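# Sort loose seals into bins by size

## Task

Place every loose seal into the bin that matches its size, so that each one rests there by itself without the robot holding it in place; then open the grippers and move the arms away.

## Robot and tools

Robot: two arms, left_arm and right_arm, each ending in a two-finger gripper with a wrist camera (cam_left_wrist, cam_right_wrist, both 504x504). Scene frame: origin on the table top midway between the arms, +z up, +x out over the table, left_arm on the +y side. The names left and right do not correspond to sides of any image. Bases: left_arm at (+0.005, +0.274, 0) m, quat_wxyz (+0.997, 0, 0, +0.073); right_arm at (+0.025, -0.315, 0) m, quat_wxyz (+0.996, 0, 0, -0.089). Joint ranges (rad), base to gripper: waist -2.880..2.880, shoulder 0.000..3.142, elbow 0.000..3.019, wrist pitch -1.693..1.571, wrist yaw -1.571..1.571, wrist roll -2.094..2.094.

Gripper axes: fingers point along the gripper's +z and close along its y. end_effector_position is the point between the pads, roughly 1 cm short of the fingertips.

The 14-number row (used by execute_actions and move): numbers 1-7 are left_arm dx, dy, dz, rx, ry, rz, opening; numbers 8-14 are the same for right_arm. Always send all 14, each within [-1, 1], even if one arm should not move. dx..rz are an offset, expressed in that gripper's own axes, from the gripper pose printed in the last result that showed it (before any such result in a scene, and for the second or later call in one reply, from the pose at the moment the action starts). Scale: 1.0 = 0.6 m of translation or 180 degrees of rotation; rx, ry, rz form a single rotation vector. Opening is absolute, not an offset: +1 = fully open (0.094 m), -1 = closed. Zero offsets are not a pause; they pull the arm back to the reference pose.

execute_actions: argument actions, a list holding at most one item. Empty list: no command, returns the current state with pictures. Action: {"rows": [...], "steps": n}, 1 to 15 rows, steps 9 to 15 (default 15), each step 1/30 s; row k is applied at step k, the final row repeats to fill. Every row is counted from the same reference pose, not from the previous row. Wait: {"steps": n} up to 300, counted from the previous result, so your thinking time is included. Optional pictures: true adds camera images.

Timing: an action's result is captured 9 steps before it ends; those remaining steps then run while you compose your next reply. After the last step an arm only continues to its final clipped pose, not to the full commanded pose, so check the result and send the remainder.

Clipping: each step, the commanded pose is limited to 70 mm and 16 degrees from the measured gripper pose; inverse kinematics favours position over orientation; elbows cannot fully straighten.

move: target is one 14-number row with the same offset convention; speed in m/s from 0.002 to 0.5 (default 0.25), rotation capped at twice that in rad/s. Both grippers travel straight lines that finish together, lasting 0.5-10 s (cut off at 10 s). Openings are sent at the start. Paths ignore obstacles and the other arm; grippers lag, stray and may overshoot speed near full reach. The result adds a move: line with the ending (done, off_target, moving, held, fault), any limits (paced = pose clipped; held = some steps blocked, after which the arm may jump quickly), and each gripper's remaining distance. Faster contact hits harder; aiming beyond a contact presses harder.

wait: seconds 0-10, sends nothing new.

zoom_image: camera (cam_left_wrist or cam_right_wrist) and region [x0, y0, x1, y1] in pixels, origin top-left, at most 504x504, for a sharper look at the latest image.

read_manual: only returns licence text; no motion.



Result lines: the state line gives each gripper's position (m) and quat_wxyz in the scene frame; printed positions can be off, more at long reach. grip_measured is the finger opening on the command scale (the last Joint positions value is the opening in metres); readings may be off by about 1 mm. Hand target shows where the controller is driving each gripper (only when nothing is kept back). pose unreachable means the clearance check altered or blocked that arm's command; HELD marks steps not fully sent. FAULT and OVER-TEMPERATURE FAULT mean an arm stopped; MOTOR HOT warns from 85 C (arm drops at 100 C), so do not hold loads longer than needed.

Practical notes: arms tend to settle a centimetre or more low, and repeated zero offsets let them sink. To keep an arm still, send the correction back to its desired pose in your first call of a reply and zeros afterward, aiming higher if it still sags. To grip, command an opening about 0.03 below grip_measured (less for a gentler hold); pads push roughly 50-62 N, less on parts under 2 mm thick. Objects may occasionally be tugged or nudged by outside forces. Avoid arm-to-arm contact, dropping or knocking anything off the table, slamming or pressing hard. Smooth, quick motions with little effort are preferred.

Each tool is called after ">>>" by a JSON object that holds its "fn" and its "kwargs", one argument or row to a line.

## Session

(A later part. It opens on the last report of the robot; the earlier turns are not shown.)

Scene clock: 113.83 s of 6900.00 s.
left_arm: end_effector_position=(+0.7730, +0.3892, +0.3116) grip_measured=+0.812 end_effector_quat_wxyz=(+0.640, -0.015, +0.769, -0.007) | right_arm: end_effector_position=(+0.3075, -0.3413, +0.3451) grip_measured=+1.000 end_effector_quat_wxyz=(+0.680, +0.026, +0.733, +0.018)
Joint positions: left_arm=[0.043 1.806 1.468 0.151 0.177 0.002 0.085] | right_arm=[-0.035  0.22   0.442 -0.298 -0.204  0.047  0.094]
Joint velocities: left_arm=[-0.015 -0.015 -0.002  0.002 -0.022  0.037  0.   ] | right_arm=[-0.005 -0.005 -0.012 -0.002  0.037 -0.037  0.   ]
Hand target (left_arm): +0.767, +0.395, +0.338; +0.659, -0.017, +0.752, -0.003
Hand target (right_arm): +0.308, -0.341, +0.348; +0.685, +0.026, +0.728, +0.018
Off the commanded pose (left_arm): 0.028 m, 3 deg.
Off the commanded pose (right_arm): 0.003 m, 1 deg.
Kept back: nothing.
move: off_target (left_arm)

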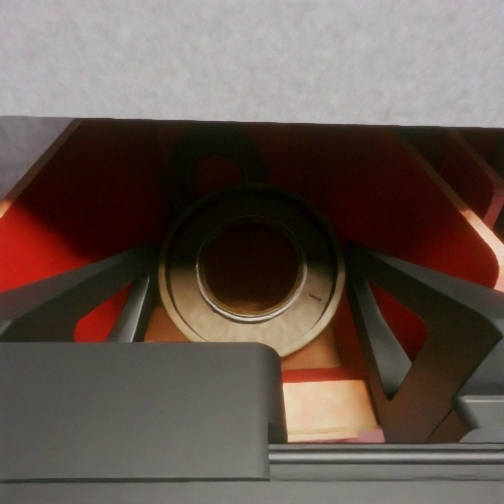

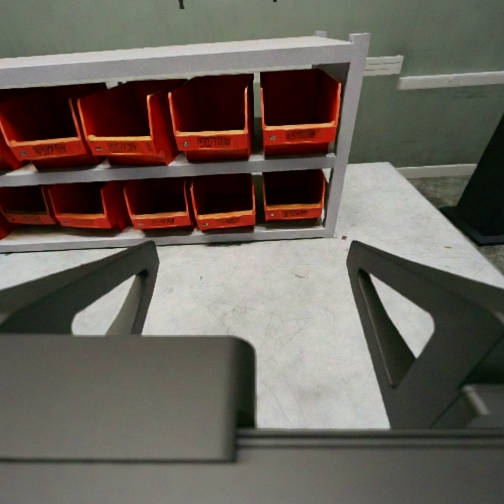

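>>> {"fn": "move", "kwargs": {
  "target": [-0.028,0.004,-0.008,0,-0.015,0,0.815,-0.005,0,0,0,-0.004,0,1],
  "speed": 0.015
}}

Scene clock: 117.77 s of 6900.00 s.
left_arm: end_effector_position=(+0.7733, +0.3887, +0.3134) grip_measured=+0.816 end_effector_quat_wxyz=(+0.642, -0.014, +0.766, -0.008) | right_arm: end_effector_position=(+0.3075, -0.3413, +0.3451) grip_measured=+1.000 end_effector_quat_wxyz=(+0.680, +0.026, +0.733, +0.018)
Joint positions: left_arm=[0.043 1.806 1.468 0.159 0.18  0.002 0.085] | right_arm=[-0.035  0.22   0.442 -0.298 -0.204  0.047  0.094]
Joint velocities: left_arm=[-0.024 -0.005 -0.017 -0.017 -0.037 -0.022 -0.   ] | right_arm=[-0.015 -0.015 -0.017 -0.002  0.037  0.007  0.   ]
Hand target (left_arm): +0.771, +0.392, +0.329; +0.657, -0.015, +0.753, -0.007
Hand target (right_arm): +0.308, -0.341, +0.348; +0.685, +0.026, +0.728, +0.018
Off the commanded pose (left_arm): 0.016 m, 2 deg.
Off the commanded pose (right_arm): 0.003 m, 1 deg.
Kept back: nothing.
move: off_target (left_arm)

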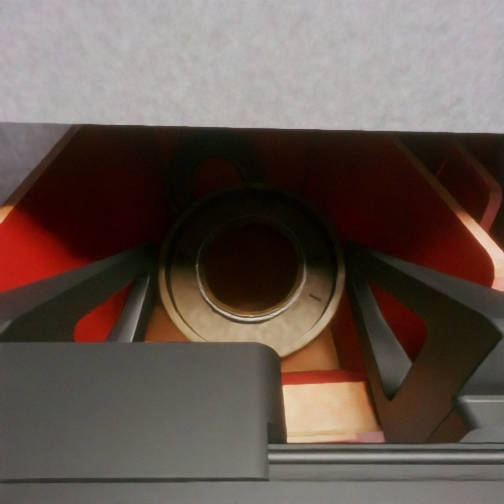

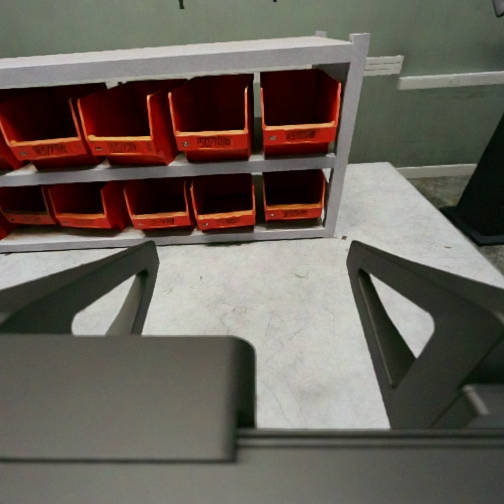

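>>> {"fn": "move", "kwargs": {
  "target": [-0.014,0.004,-0.004,0,-0.012,0,0.815,-0.005,0,0,0,-0.004,0,1],
  "speed": 0.015
}}

Scene clock: 119.60 s of 6900.00 s.
left_arm: end_effector_position=(+0.7728, +0.3882, +0.3127) grip_measured=+0.816 end_effector_quat_wxyz=(+0.645, -0.013, +0.764, -0.009) | right_arm: end_effector_position=(+0.3075, -0.3413, +0.3451) grip_measured=+1.000 end_effector_quat_wxyz=(+0.680, +0.026, +0.733, +0.018)
Joint positions: left_arm=[0.043 1.806 1.462 0.171 0.183 0.002 0.085] | right_arm=[-0.035  0.22   0.442 -0.298 -0.204  0.047  0.094]
Joint velocities: left_arm=[ 0.005  0.005 -0.007 -0.002 -0.007  0.007  0.   ] | right_arm=[ 0.005 -0.005 -0.007  0.012 -0.051  0.037  0.   ]
Hand target (left_arm): +0.772, +0.391, +0.322; +0.657, -0.014, +0.754, -0.008
Hand target (right_arm): +0.308, -0.341, +0.348; +0.685, +0.026, +0.728, +0.018
Off the commanded pose (left_arm): 0.010 m, 2 deg.
Off the commanded pose (right_arm): 0.003 m, 1 deg.
Kept back: nothing.
move: done

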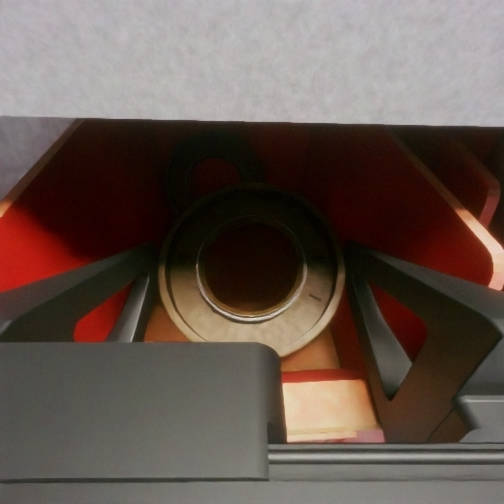

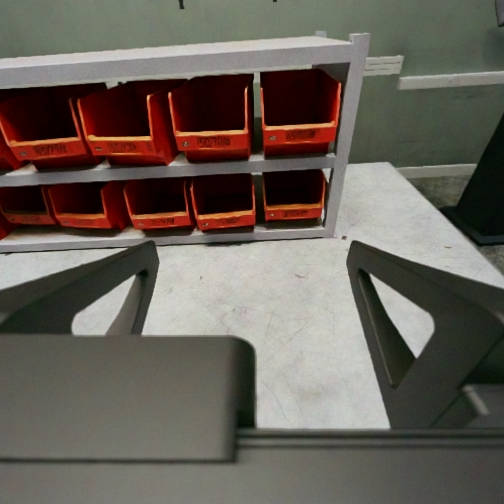

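>>> {"fn": "move", "kwargs": {
  "target": [-0.015,0.004,0,0,-0.01,0,0.815,-0.025,0.658,0.311,-0.2923,-0.0132,-0.0292,-1],
  "speed": 0.3
}}

Scene clock: 123.87 s of 6900.00 s.
left_arm: end_effector_position=(+0.7728, +0.3882, +0.3127) grip_measured=+0.816 end_effector_quat_wxyz=(+0.645, -0.013, +0.764, -0.009) | right_arm: end_effector_position=(+0.4895, +0.0393, +0.3159) grip_measured=-0.988 end_effector_quat_wxyz=(+0.598, -0.304, +0.675, +0.309)
Joint positions: left_arm=[0.043 1.806 1.462 0.171 0.183 0.002 0.085] | right_arm=[ 0.731  1.355  0.879  0.375 -0.345  0.02   0.001]
Joint velocities: left_arm=[-0.005 -0.005 -0.017  0.012 -0.022  0.037 -0.001] | right_arm=[-0.005 -0.005 -0.002 -0.012  0.037 -0.022  0.   ]
Hand target (left_arm): +0.774, +0.391, +0.322; +0.657, -0.013, +0.754, -0.009
Hand target (right_arm): +0.496, +0.049, +0.364; +0.632, -0.309, +0.639, +0.311
Off the commanded pose (left_arm): 0.009 m, 2 deg.
Off the commanded pose (right_arm): 0.057 m, 6 deg.
Kept back: nothing.
move: off_target (right_arm); limits=paced

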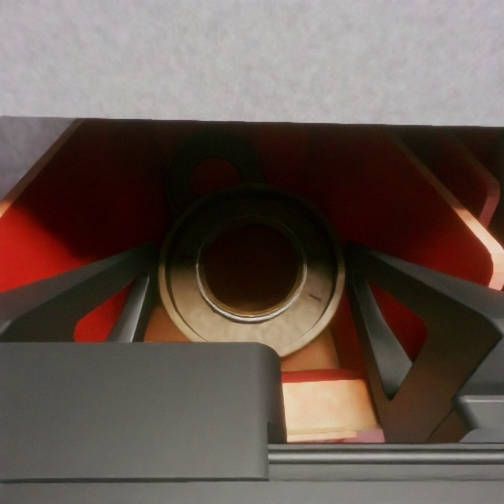

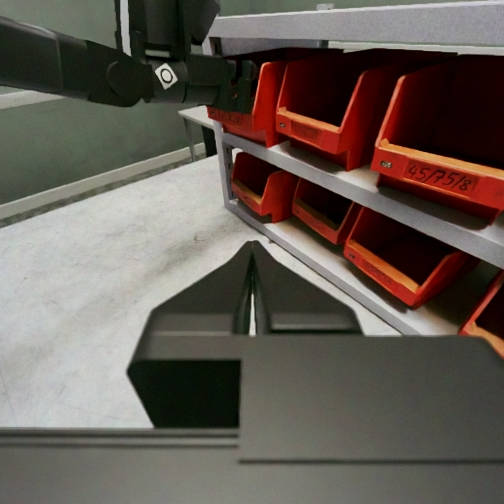

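>>> {"fn": "zoom_image", "kwargs": {
  "camera": "cam_right_wrist",
  "region": [90, 0, 370, 180]
}}

Region (90, 0, 370, 180) of cam_right_wrist's 504x504 image, scaled by 1.800, with more detail than that image has; it fills the top 324 rows of this view, and the rest is white.

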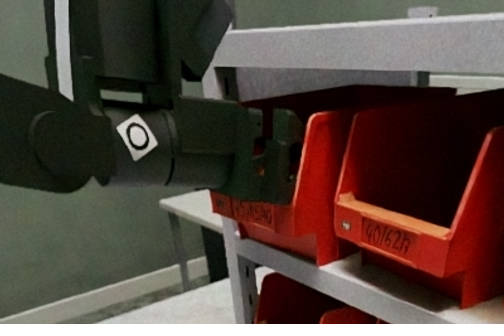

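>>> {"fn": "move", "kwargs": {
  "target": [-0.045,0.004,-0.04,0,-0.015,0,0.77,-0.06,0,0,0,-0.02,0,-1],
  "speed": 0.02
}}

Scene clock: 127.23 s of 6900.00 s.
left_arm: end_effector_position=(+0.7619, +0.3849, +0.3108) grip_measured=+0.785 end_effector_quat_wxyz=(+0.641, -0.010, +0.767, -0.012) | right_arm: end_effector_position=(+0.4887, +0.0389, +0.3185) grip_measured=-0.988 end_effector_quat_wxyz=(+0.598, -0.301, +0.674, +0.311)
Joint positions: left_arm=[0.043 1.779 1.426 0.171 0.192 0.002 0.084] | right_arm=[ 0.731  1.351  0.879  0.375 -0.345  0.026  0.001]
Joint velocities: left_arm=[-0.005 -0.005 -0.007  0.007  0.007 -0.11  -0.002] | right_arm=[-0.005 -0.005 -0.007 -0.017 -0.037  0.037 -0.001]
Hand target (left_arm): +0.754, +0.391, +0.343; +0.663, -0.012, +0.749, -0.009
Hand target (right_arm): +0.492, +0.040, +0.352; +0.618, -0.294, +0.655, +0.318
Off the commanded pose (left_arm): 0.034 m, 3 deg.
Off the commanded pose (right_arm): 0.034 m, 3 deg.
Kept back: nothing.
move: off_target (left_arm, right_arm)

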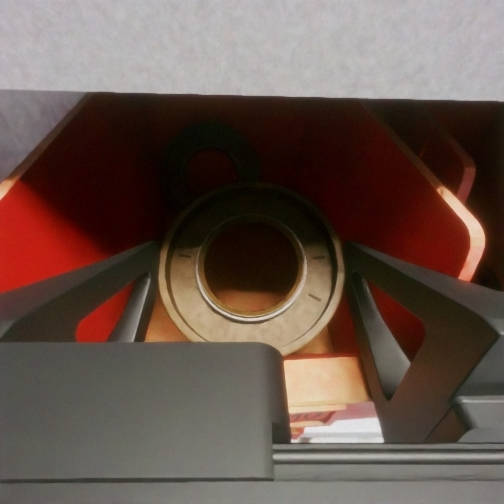

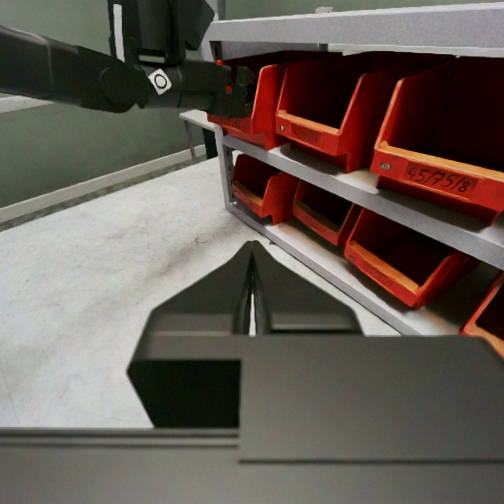

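>>> {"fn": "execute_actions", "kwargs": {
  "actions": [
    {"rows": [[-0.04,0.006,-0.005,0,-0.015,0,1,-0.06,0,0,0,-0.02,0,-1]], "steps": 15}
  ]
}}

>>> {"fn": "wait", "kwargs": {
  "seconds": 0.6
}}

Scene clock: 127.97 s of 6900.00 s.
left_arm: end_effector_position=(+0.7617, +0.3846, +0.3114) grip_measured=+1.000 end_effector_quat_wxyz=(+0.641, -0.009, +0.767, -0.014) | right_arm: end_effector_position=(+0.4882, +0.0386, +0.3202) grip_measured=-0.988 end_effector_quat_wxyz=(+0.598, -0.299, +0.674, +0.313)
Joint positions: left_arm=[0.044 1.778 1.426 0.171 0.195 0.002 0.094] | right_arm=[ 0.731  1.348  0.879  0.375 -0.345  0.032  0.001]
Joint velocities: left_arm=[ 0.005 -0.005 -0.017  0.012 -0.066 -0.007  0.   ] | right_arm=[-0.005 -0.024 -0.017 -0.002  0.037  0.037 -0.   ]
Steps of this call (steps 1 to 16: nothing new was sent; steps 17 to 22: the first 6 steps of this action). Readings (end_effector_position):
17: left_arm (+0.7619, +0.3848, +0.3108) | right_arm (+0.4887, +0.0388, +0.3187)
18: left_arm (+0.7619, +0.3847, +0.3108) | right_arm (+0.4887, +0.0388, +0.3187)
20: left_arm (+0.7617, +0.3846, +0.3114) | right_arm (+0.4885, +0.0387, +0.3193)
22: the state above

Scene clock: 128.87 s of 6900.00 s.
left_arm: end_effector_position=(+0.7617, +0.3846, +0.3114) grip_measured=+1.000 end_effector_quat_wxyz=(+0.641, -0.009, +0.767, -0.014) | right_arm: end_effector_position=(+0.4880, +0.0384, +0.3210) grip_measured=-0.988 end_effector_quat_wxyz=(+0.599, -0.299, +0.674, +0.314)
Joint positions: left_arm=[0.044 1.778 1.426 0.171 0.195 0.002 0.094] | right_arm=[ 0.731  1.346  0.879  0.375 -0.345  0.034  0.001]
Joint velocities: left_arm=[ 0.005  0.005  0.007  0.007 -0.066 -0.051  0.   ] | right_arm=[-0.024  0.005 -0.002  0.012  0.007 -0.022 -0.001]
Hand target (left_arm): +0.763, +0.389, +0.335; +0.659, -0.011, +0.752, -0.013
Hand target (right_arm): +0.491, +0.040, +0.354; +0.619, -0.292, +0.655, +0.321
Off the commanded pose (left_arm): 0.024 m, 3 deg.
Off the commanded pose (right_arm): 0.034 m, 3 deg.
Kept back: nothing.
Steps of this call (steps 1 to 9: the last 9 steps of your previous action; steps 10 to 27: nothing new was sent). Readings (end_effector_position):
1: left_arm (+0.7617, +0.3846, +0.3114) | right_arm (+0.4881, +0.0385, +0.3206)
2: left_arm (+0.7617, +0.3846, +0.3114) | right_arm (+0.4881, +0.0385, +0.3208)
4: left_arm (+0.7617, +0.3846, +0.3114) | right_arm (+0.4880, +0.0384, +0.3210)
8: left_arm (+0.7617, +0.3846, +0.3114) | right_arm (+0.4880, +0.0384, +0.3210)
27: the state above

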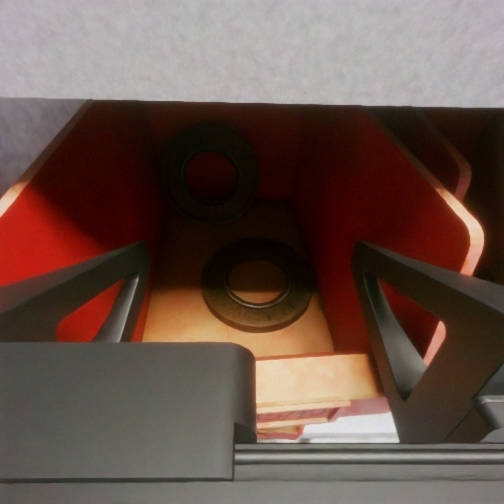

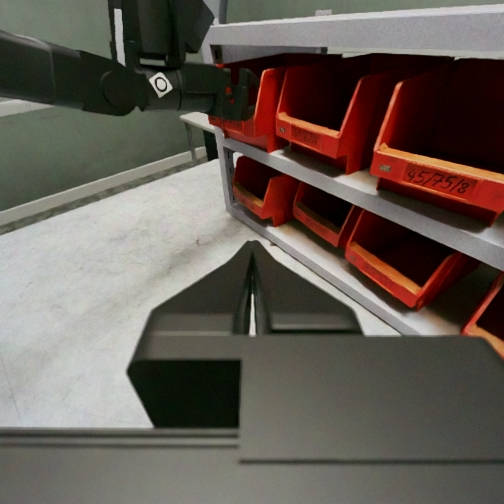

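>>> {"fn": "move", "kwargs": {
  "target": [-0.05,0,-0.14,0,-0.015,0,-1,0.0,0,-0.25,0,0,0,-1],
  "speed": 0.08
}}

Scene clock: 131.70 s of 6900.00 s.
left_arm: end_effector_position=(+0.6902, +0.3818, +0.3376) grip_measured=-0.980 end_effector_quat_wxyz=(+0.645, -0.007, +0.764, -0.017) | right_arm: end_effector_position=(+0.3958, -0.0751, +0.3396) grip_measured=-0.988 end_effector_quat_wxyz=(+0.599, -0.296, +0.672, +0.319)
Joint positions: left_arm=[0.067 1.584 1.239 0.171 0.226 0.003 0.001] | right_arm=[ 0.559  0.92   0.619  0.21  -0.521  0.03   0.001]
Joint velocities: left_arm=[-0.015 -0.005 -0.007  0.002  0.051  0.066 -0.   ] | right_arm=[-0.005 -0.005 -0.017 -0.002  0.007  0.007 -0.   ]
Hand target (left_arm): +0.684, +0.387, +0.355; +0.659, -0.009, +0.752, -0.014
Hand target (right_arm): +0.395, -0.079, +0.335; +0.599, -0.299, +0.674, +0.313
Off the commanded pose (left_arm): 0.020 m, 2 deg.
Off the commanded pose (right_arm): 0.007 m, 1 deg.
Kept back: nothing.
move: off_target (left_arm)

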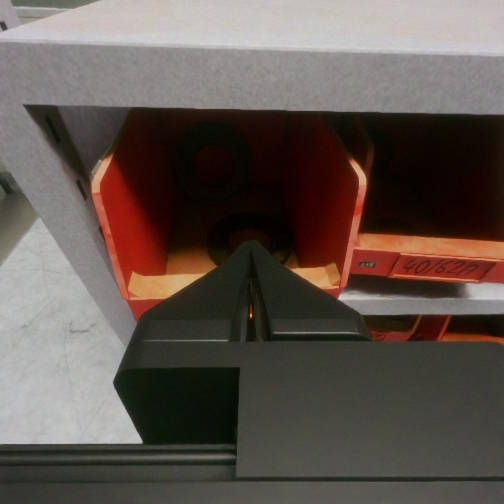

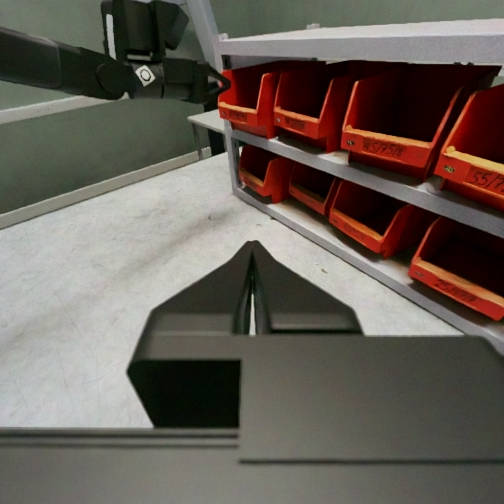

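>>> {"fn": "move", "kwargs": {
  "target": [0.097,0.02,0.008,0,-0.01,0,-1,0.0,-0.1,-0.25,0,0,0,-1],
  "speed": 0.12
}}

Scene clock: 134.17 s of 6900.00 s.
left_arm: end_effector_position=(+0.6822, +0.3852, +0.2906) grip_measured=-0.980 end_effector_quat_wxyz=(+0.657, -0.003, +0.754, -0.018) | right_arm: end_effector_position=(+0.3525, -0.2301, +0.3484) grip_measured=-0.988 end_effector_quat_wxyz=(+0.597, -0.291, +0.674, +0.324)
Joint positions: left_arm=[0.079 1.623 1.131 0.351 0.246 0.003 0.001] | right_arm=[-0.04   0.698  0.565 -0.045 -1.115 -0.07   0.001]
Joint velocities: left_arm=[ 0.015 -0.005 -0.012  0.002 -0.022 -0.037  0.001] | right_arm=[-0.015 -0.005  0.022 -0.007 -0.066  0.007 -0.   ]
Hand target (left_arm): +0.685, +0.393, +0.279; +0.657, -0.007, +0.754, -0.017
Hand target (right_arm): +0.350, -0.230, +0.348; +0.599, -0.296, +0.672, +0.319
Off the commanded pose (left_arm): 0.014 m, 1 deg.
Off the commanded pose (right_arm): 0.003 m, 1 deg.
Kept back: nothing.
move: off_target (left_arm)

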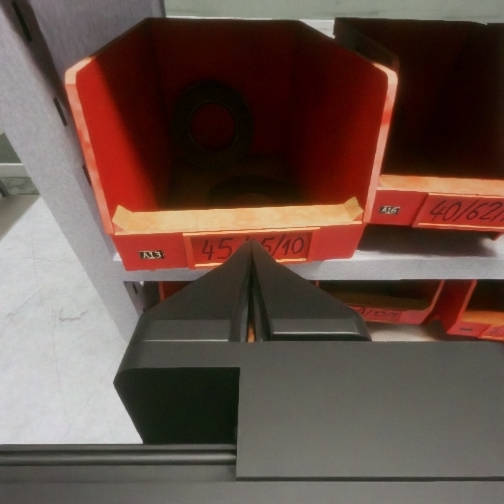

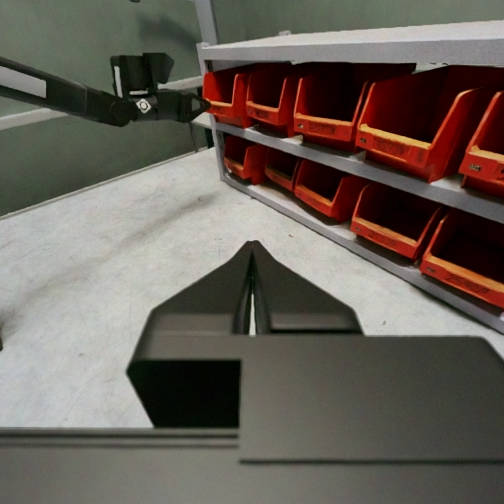

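>>> {"fn": "move", "kwargs": {
  "target": [0.063,0.013,0.005,0,0,0,-1,0.0,0,0,0,0,0,-1],
  "speed": 0.06
}}

Scene clock: 139.70 s of 6900.00 s.
left_arm: end_effector_position=(+0.6778, +0.3854, +0.2618) grip_measured=-0.980 end_effector_quat_wxyz=(+0.656, -0.001, +0.755, -0.021) | right_arm: end_effector_position=(+0.3525, -0.2301, +0.3484) grip_measured=-0.988 end_effector_quat_wxyz=(+0.597, -0.292, +0.674, +0.323)
Joint positions: left_arm=[0.083 1.653 1.084 0.425 0.257 0.003 0.001] | right_arm=[-0.04   0.698  0.565 -0.046 -1.115 -0.075  0.001]
Joint velocities: left_arm=[-0.005 -0.034  0.012 -0.017 -0.007 -0.037 -0.001] | right_arm=[-0.005  0.015 -0.002 -0.012 -0.037  0.007  0.001]
Hand target (left_arm): +0.680, +0.392, +0.253; +0.657, -0.003, +0.754, -0.018
Hand target (right_arm): +0.353, -0.230, +0.348; +0.597, -0.291, +0.674, +0.324
Off the commanded pose (left_arm): 0.012 m, 0 deg.
Off the commanded pose (right_arm): 0.000 m, 0 deg.
Kept back: nothing.
After step 90, 1.47 s passed at rest.
move: off_target (left_arm)

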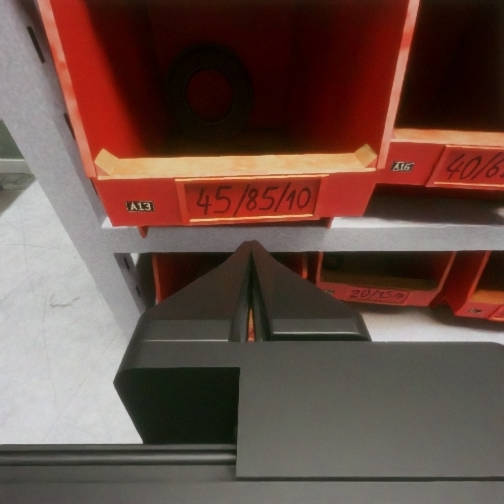

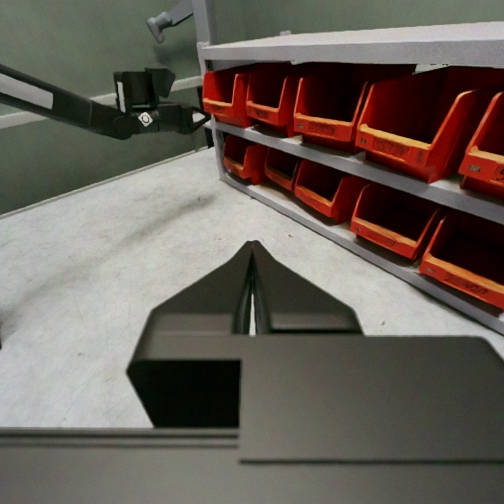

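>>> {"fn": "move", "kwargs": {
  "target": [-0.031,0.01,0.10,0,-0.005,0,-1,0.0,0,0,0,0,0,-1],
  "speed": 0.03
}}

Scene clock: 142.33 s of 6900.00 s.
left_arm: end_effector_position=(+0.7218, +0.3932, +0.2645) grip_measured=-0.980 end_effector_quat_wxyz=(+0.658, -0.003, +0.753, -0.017) | right_arm: end_effector_position=(+0.3525, -0.2301, +0.3484) grip_measured=-0.988 end_effector_quat_wxyz=(+0.597, -0.292, +0.674, +0.323)
Joint positions: left_arm=[0.077 1.751 1.222 0.391 0.242 0.003 0.001] | right_arm=[-0.04   0.698  0.565 -0.046 -1.115 -0.075  0.001]
Joint velocities: left_arm=[ 0.005 -0.005  0.002 -0.002 -0.007 -0.037 -0.001] | right_arm=[-0.005 -0.005 -0.007  0.027  0.007 -0.022  0.001]
Hand target (left_arm): +0.738, +0.388, +0.272; +0.662, -0.001, +0.749, -0.021
Hand target (right_arm): +0.353, -0.230, +0.348; +0.597, -0.292, +0.674, +0.323
Off the commanded pose (left_arm): 0.020 m, 1 deg.
Off the commanded pose (right_arm): 0.000 m, 0 deg.
Kept back: nothing.
move: off_target (left_arm)

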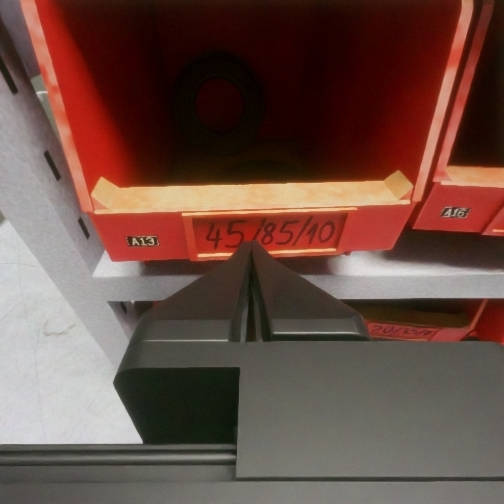

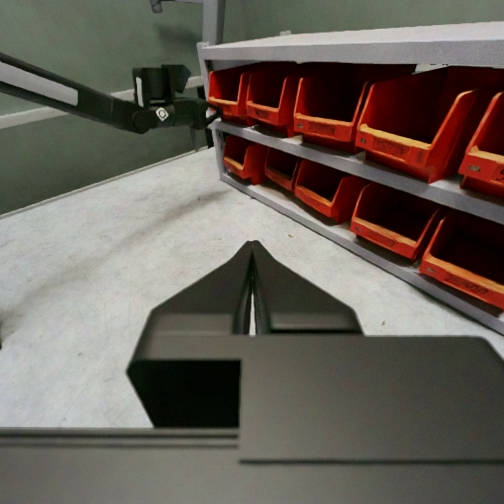

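>>> {"fn": "move", "kwargs": {
  "target": [-0.03,-0.004,0.05,0,-0.005,0,-1,0.0,0,0,0,0,0,-1],
  "speed": 0.03
}}

Scene clock: 144.07 s of 6900.00 s.
left_arm: end_effector_position=(+0.7357, +0.3948, +0.2701) grip_measured=-0.980 end_effector_quat_wxyz=(+0.659, -0.006, +0.752, -0.013) | right_arm: end_effector_position=(+0.3525, -0.2301, +0.3484) grip_measured=-0.988 end_effector_quat_wxyz=(+0.597, -0.292, +0.674, +0.323)
Joint positions: left_arm=[0.071 1.776 1.271 0.369 0.227 0.003 0.001] | right_arm=[-0.04   0.698  0.565 -0.046 -1.115 -0.075  0.001]
Joint velocities: left_arm=[-0.005 -0.015 -0.007  0.002  0.037 -0.007 -0.001] | right_arm=[-0.005  0.005 -0.017  0.002  0.007  0.022 -0.   ]
Hand target (left_arm): +0.752, +0.390, +0.279; +0.664, -0.003, +0.748, -0.017
Hand target (right_arm): +0.353, -0.230, +0.348; +0.597, -0.292, +0.674, +0.323
Off the commanded pose (left_arm): 0.020 m, 1 deg.
Off the commanded pose (right_arm): 0.000 m, 0 deg.
Kept back: nothing.
move: off_target (left_arm)

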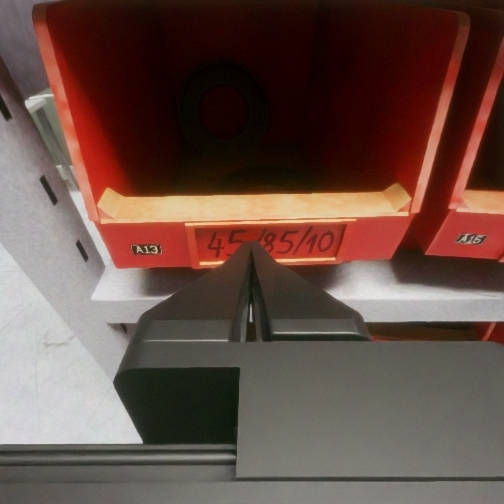

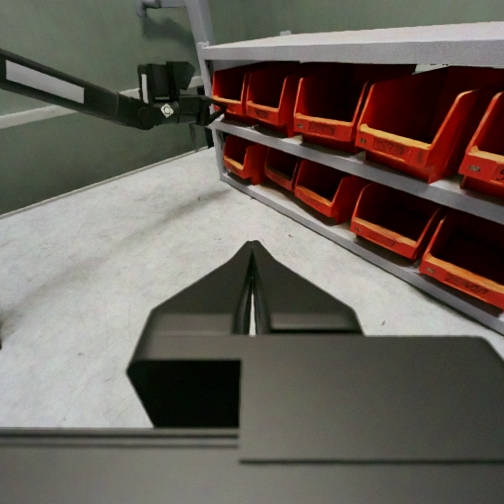

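>>> {"fn": "move", "kwargs": {
  "target": [-0.113,-0.254,-0.492,0,0.208,0,1,0,0,0,0,0,0,1],
  "speed": 0.3
}}

Scene clock: 146.20 s of 6900.00 s.
left_arm: end_effector_position=(+0.4444, +0.2535, +0.3517) grip_measured=+1.000 end_effector_quat_wxyz=(+0.366, +0.002, +0.930, -0.005) | right_arm: end_effector_position=(+0.3525, -0.2301, +0.3484) grip_measured=+1.000 end_effector_quat_wxyz=(+0.597, -0.292, +0.674, +0.323)
Joint positions: left_arm=[-0.202  1.049  1.151 -0.923 -0.028 -0.041  0.094] | right_arm=[-0.04   0.698  0.565 -0.046 -1.115 -0.075  0.094]
Joint velocities: left_arm=[-0.005 -0.015  0.002  0.012  0.007 -0.081  0.   ] | right_arm=[ 0.005 -0.005 -0.002 -0.017  0.022 -0.007  0.   ]
Hand target (left_arm): +0.447, +0.252, +0.377; +0.383, -0.001, +0.924, -0.008
Hand target (right_arm): +0.353, -0.230, +0.348; +0.597, -0.292, +0.674, +0.323
Off the commanded pose (left_arm): 0.030 m, 2 deg.
Off the commanded pose (right_arm): 0.000 m, 0 deg.
Kept back: nothing.
move: off_target (left_arm)

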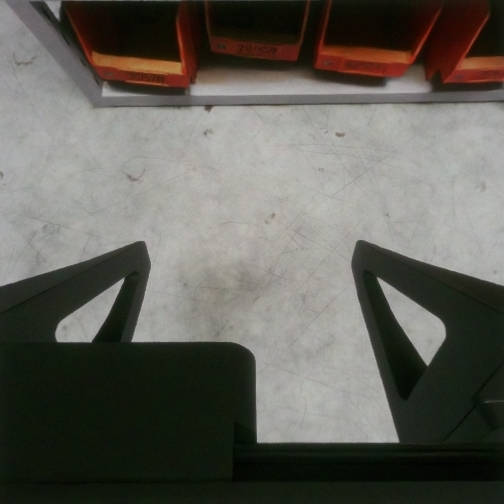

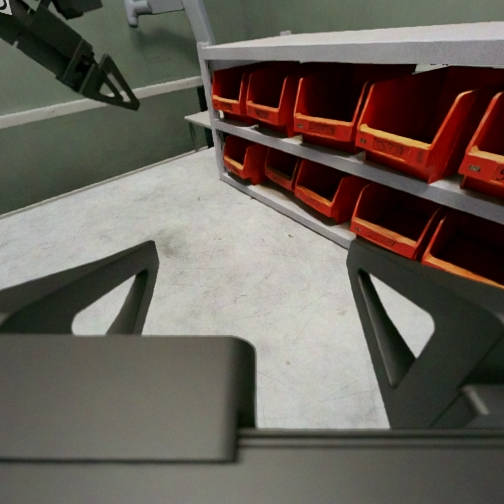

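Table is clear. Finishing scene 1.

>>> {"fn": "finished_scene", "kwargs": {
  "scene": 1
}}

The scene is finished: the task was done.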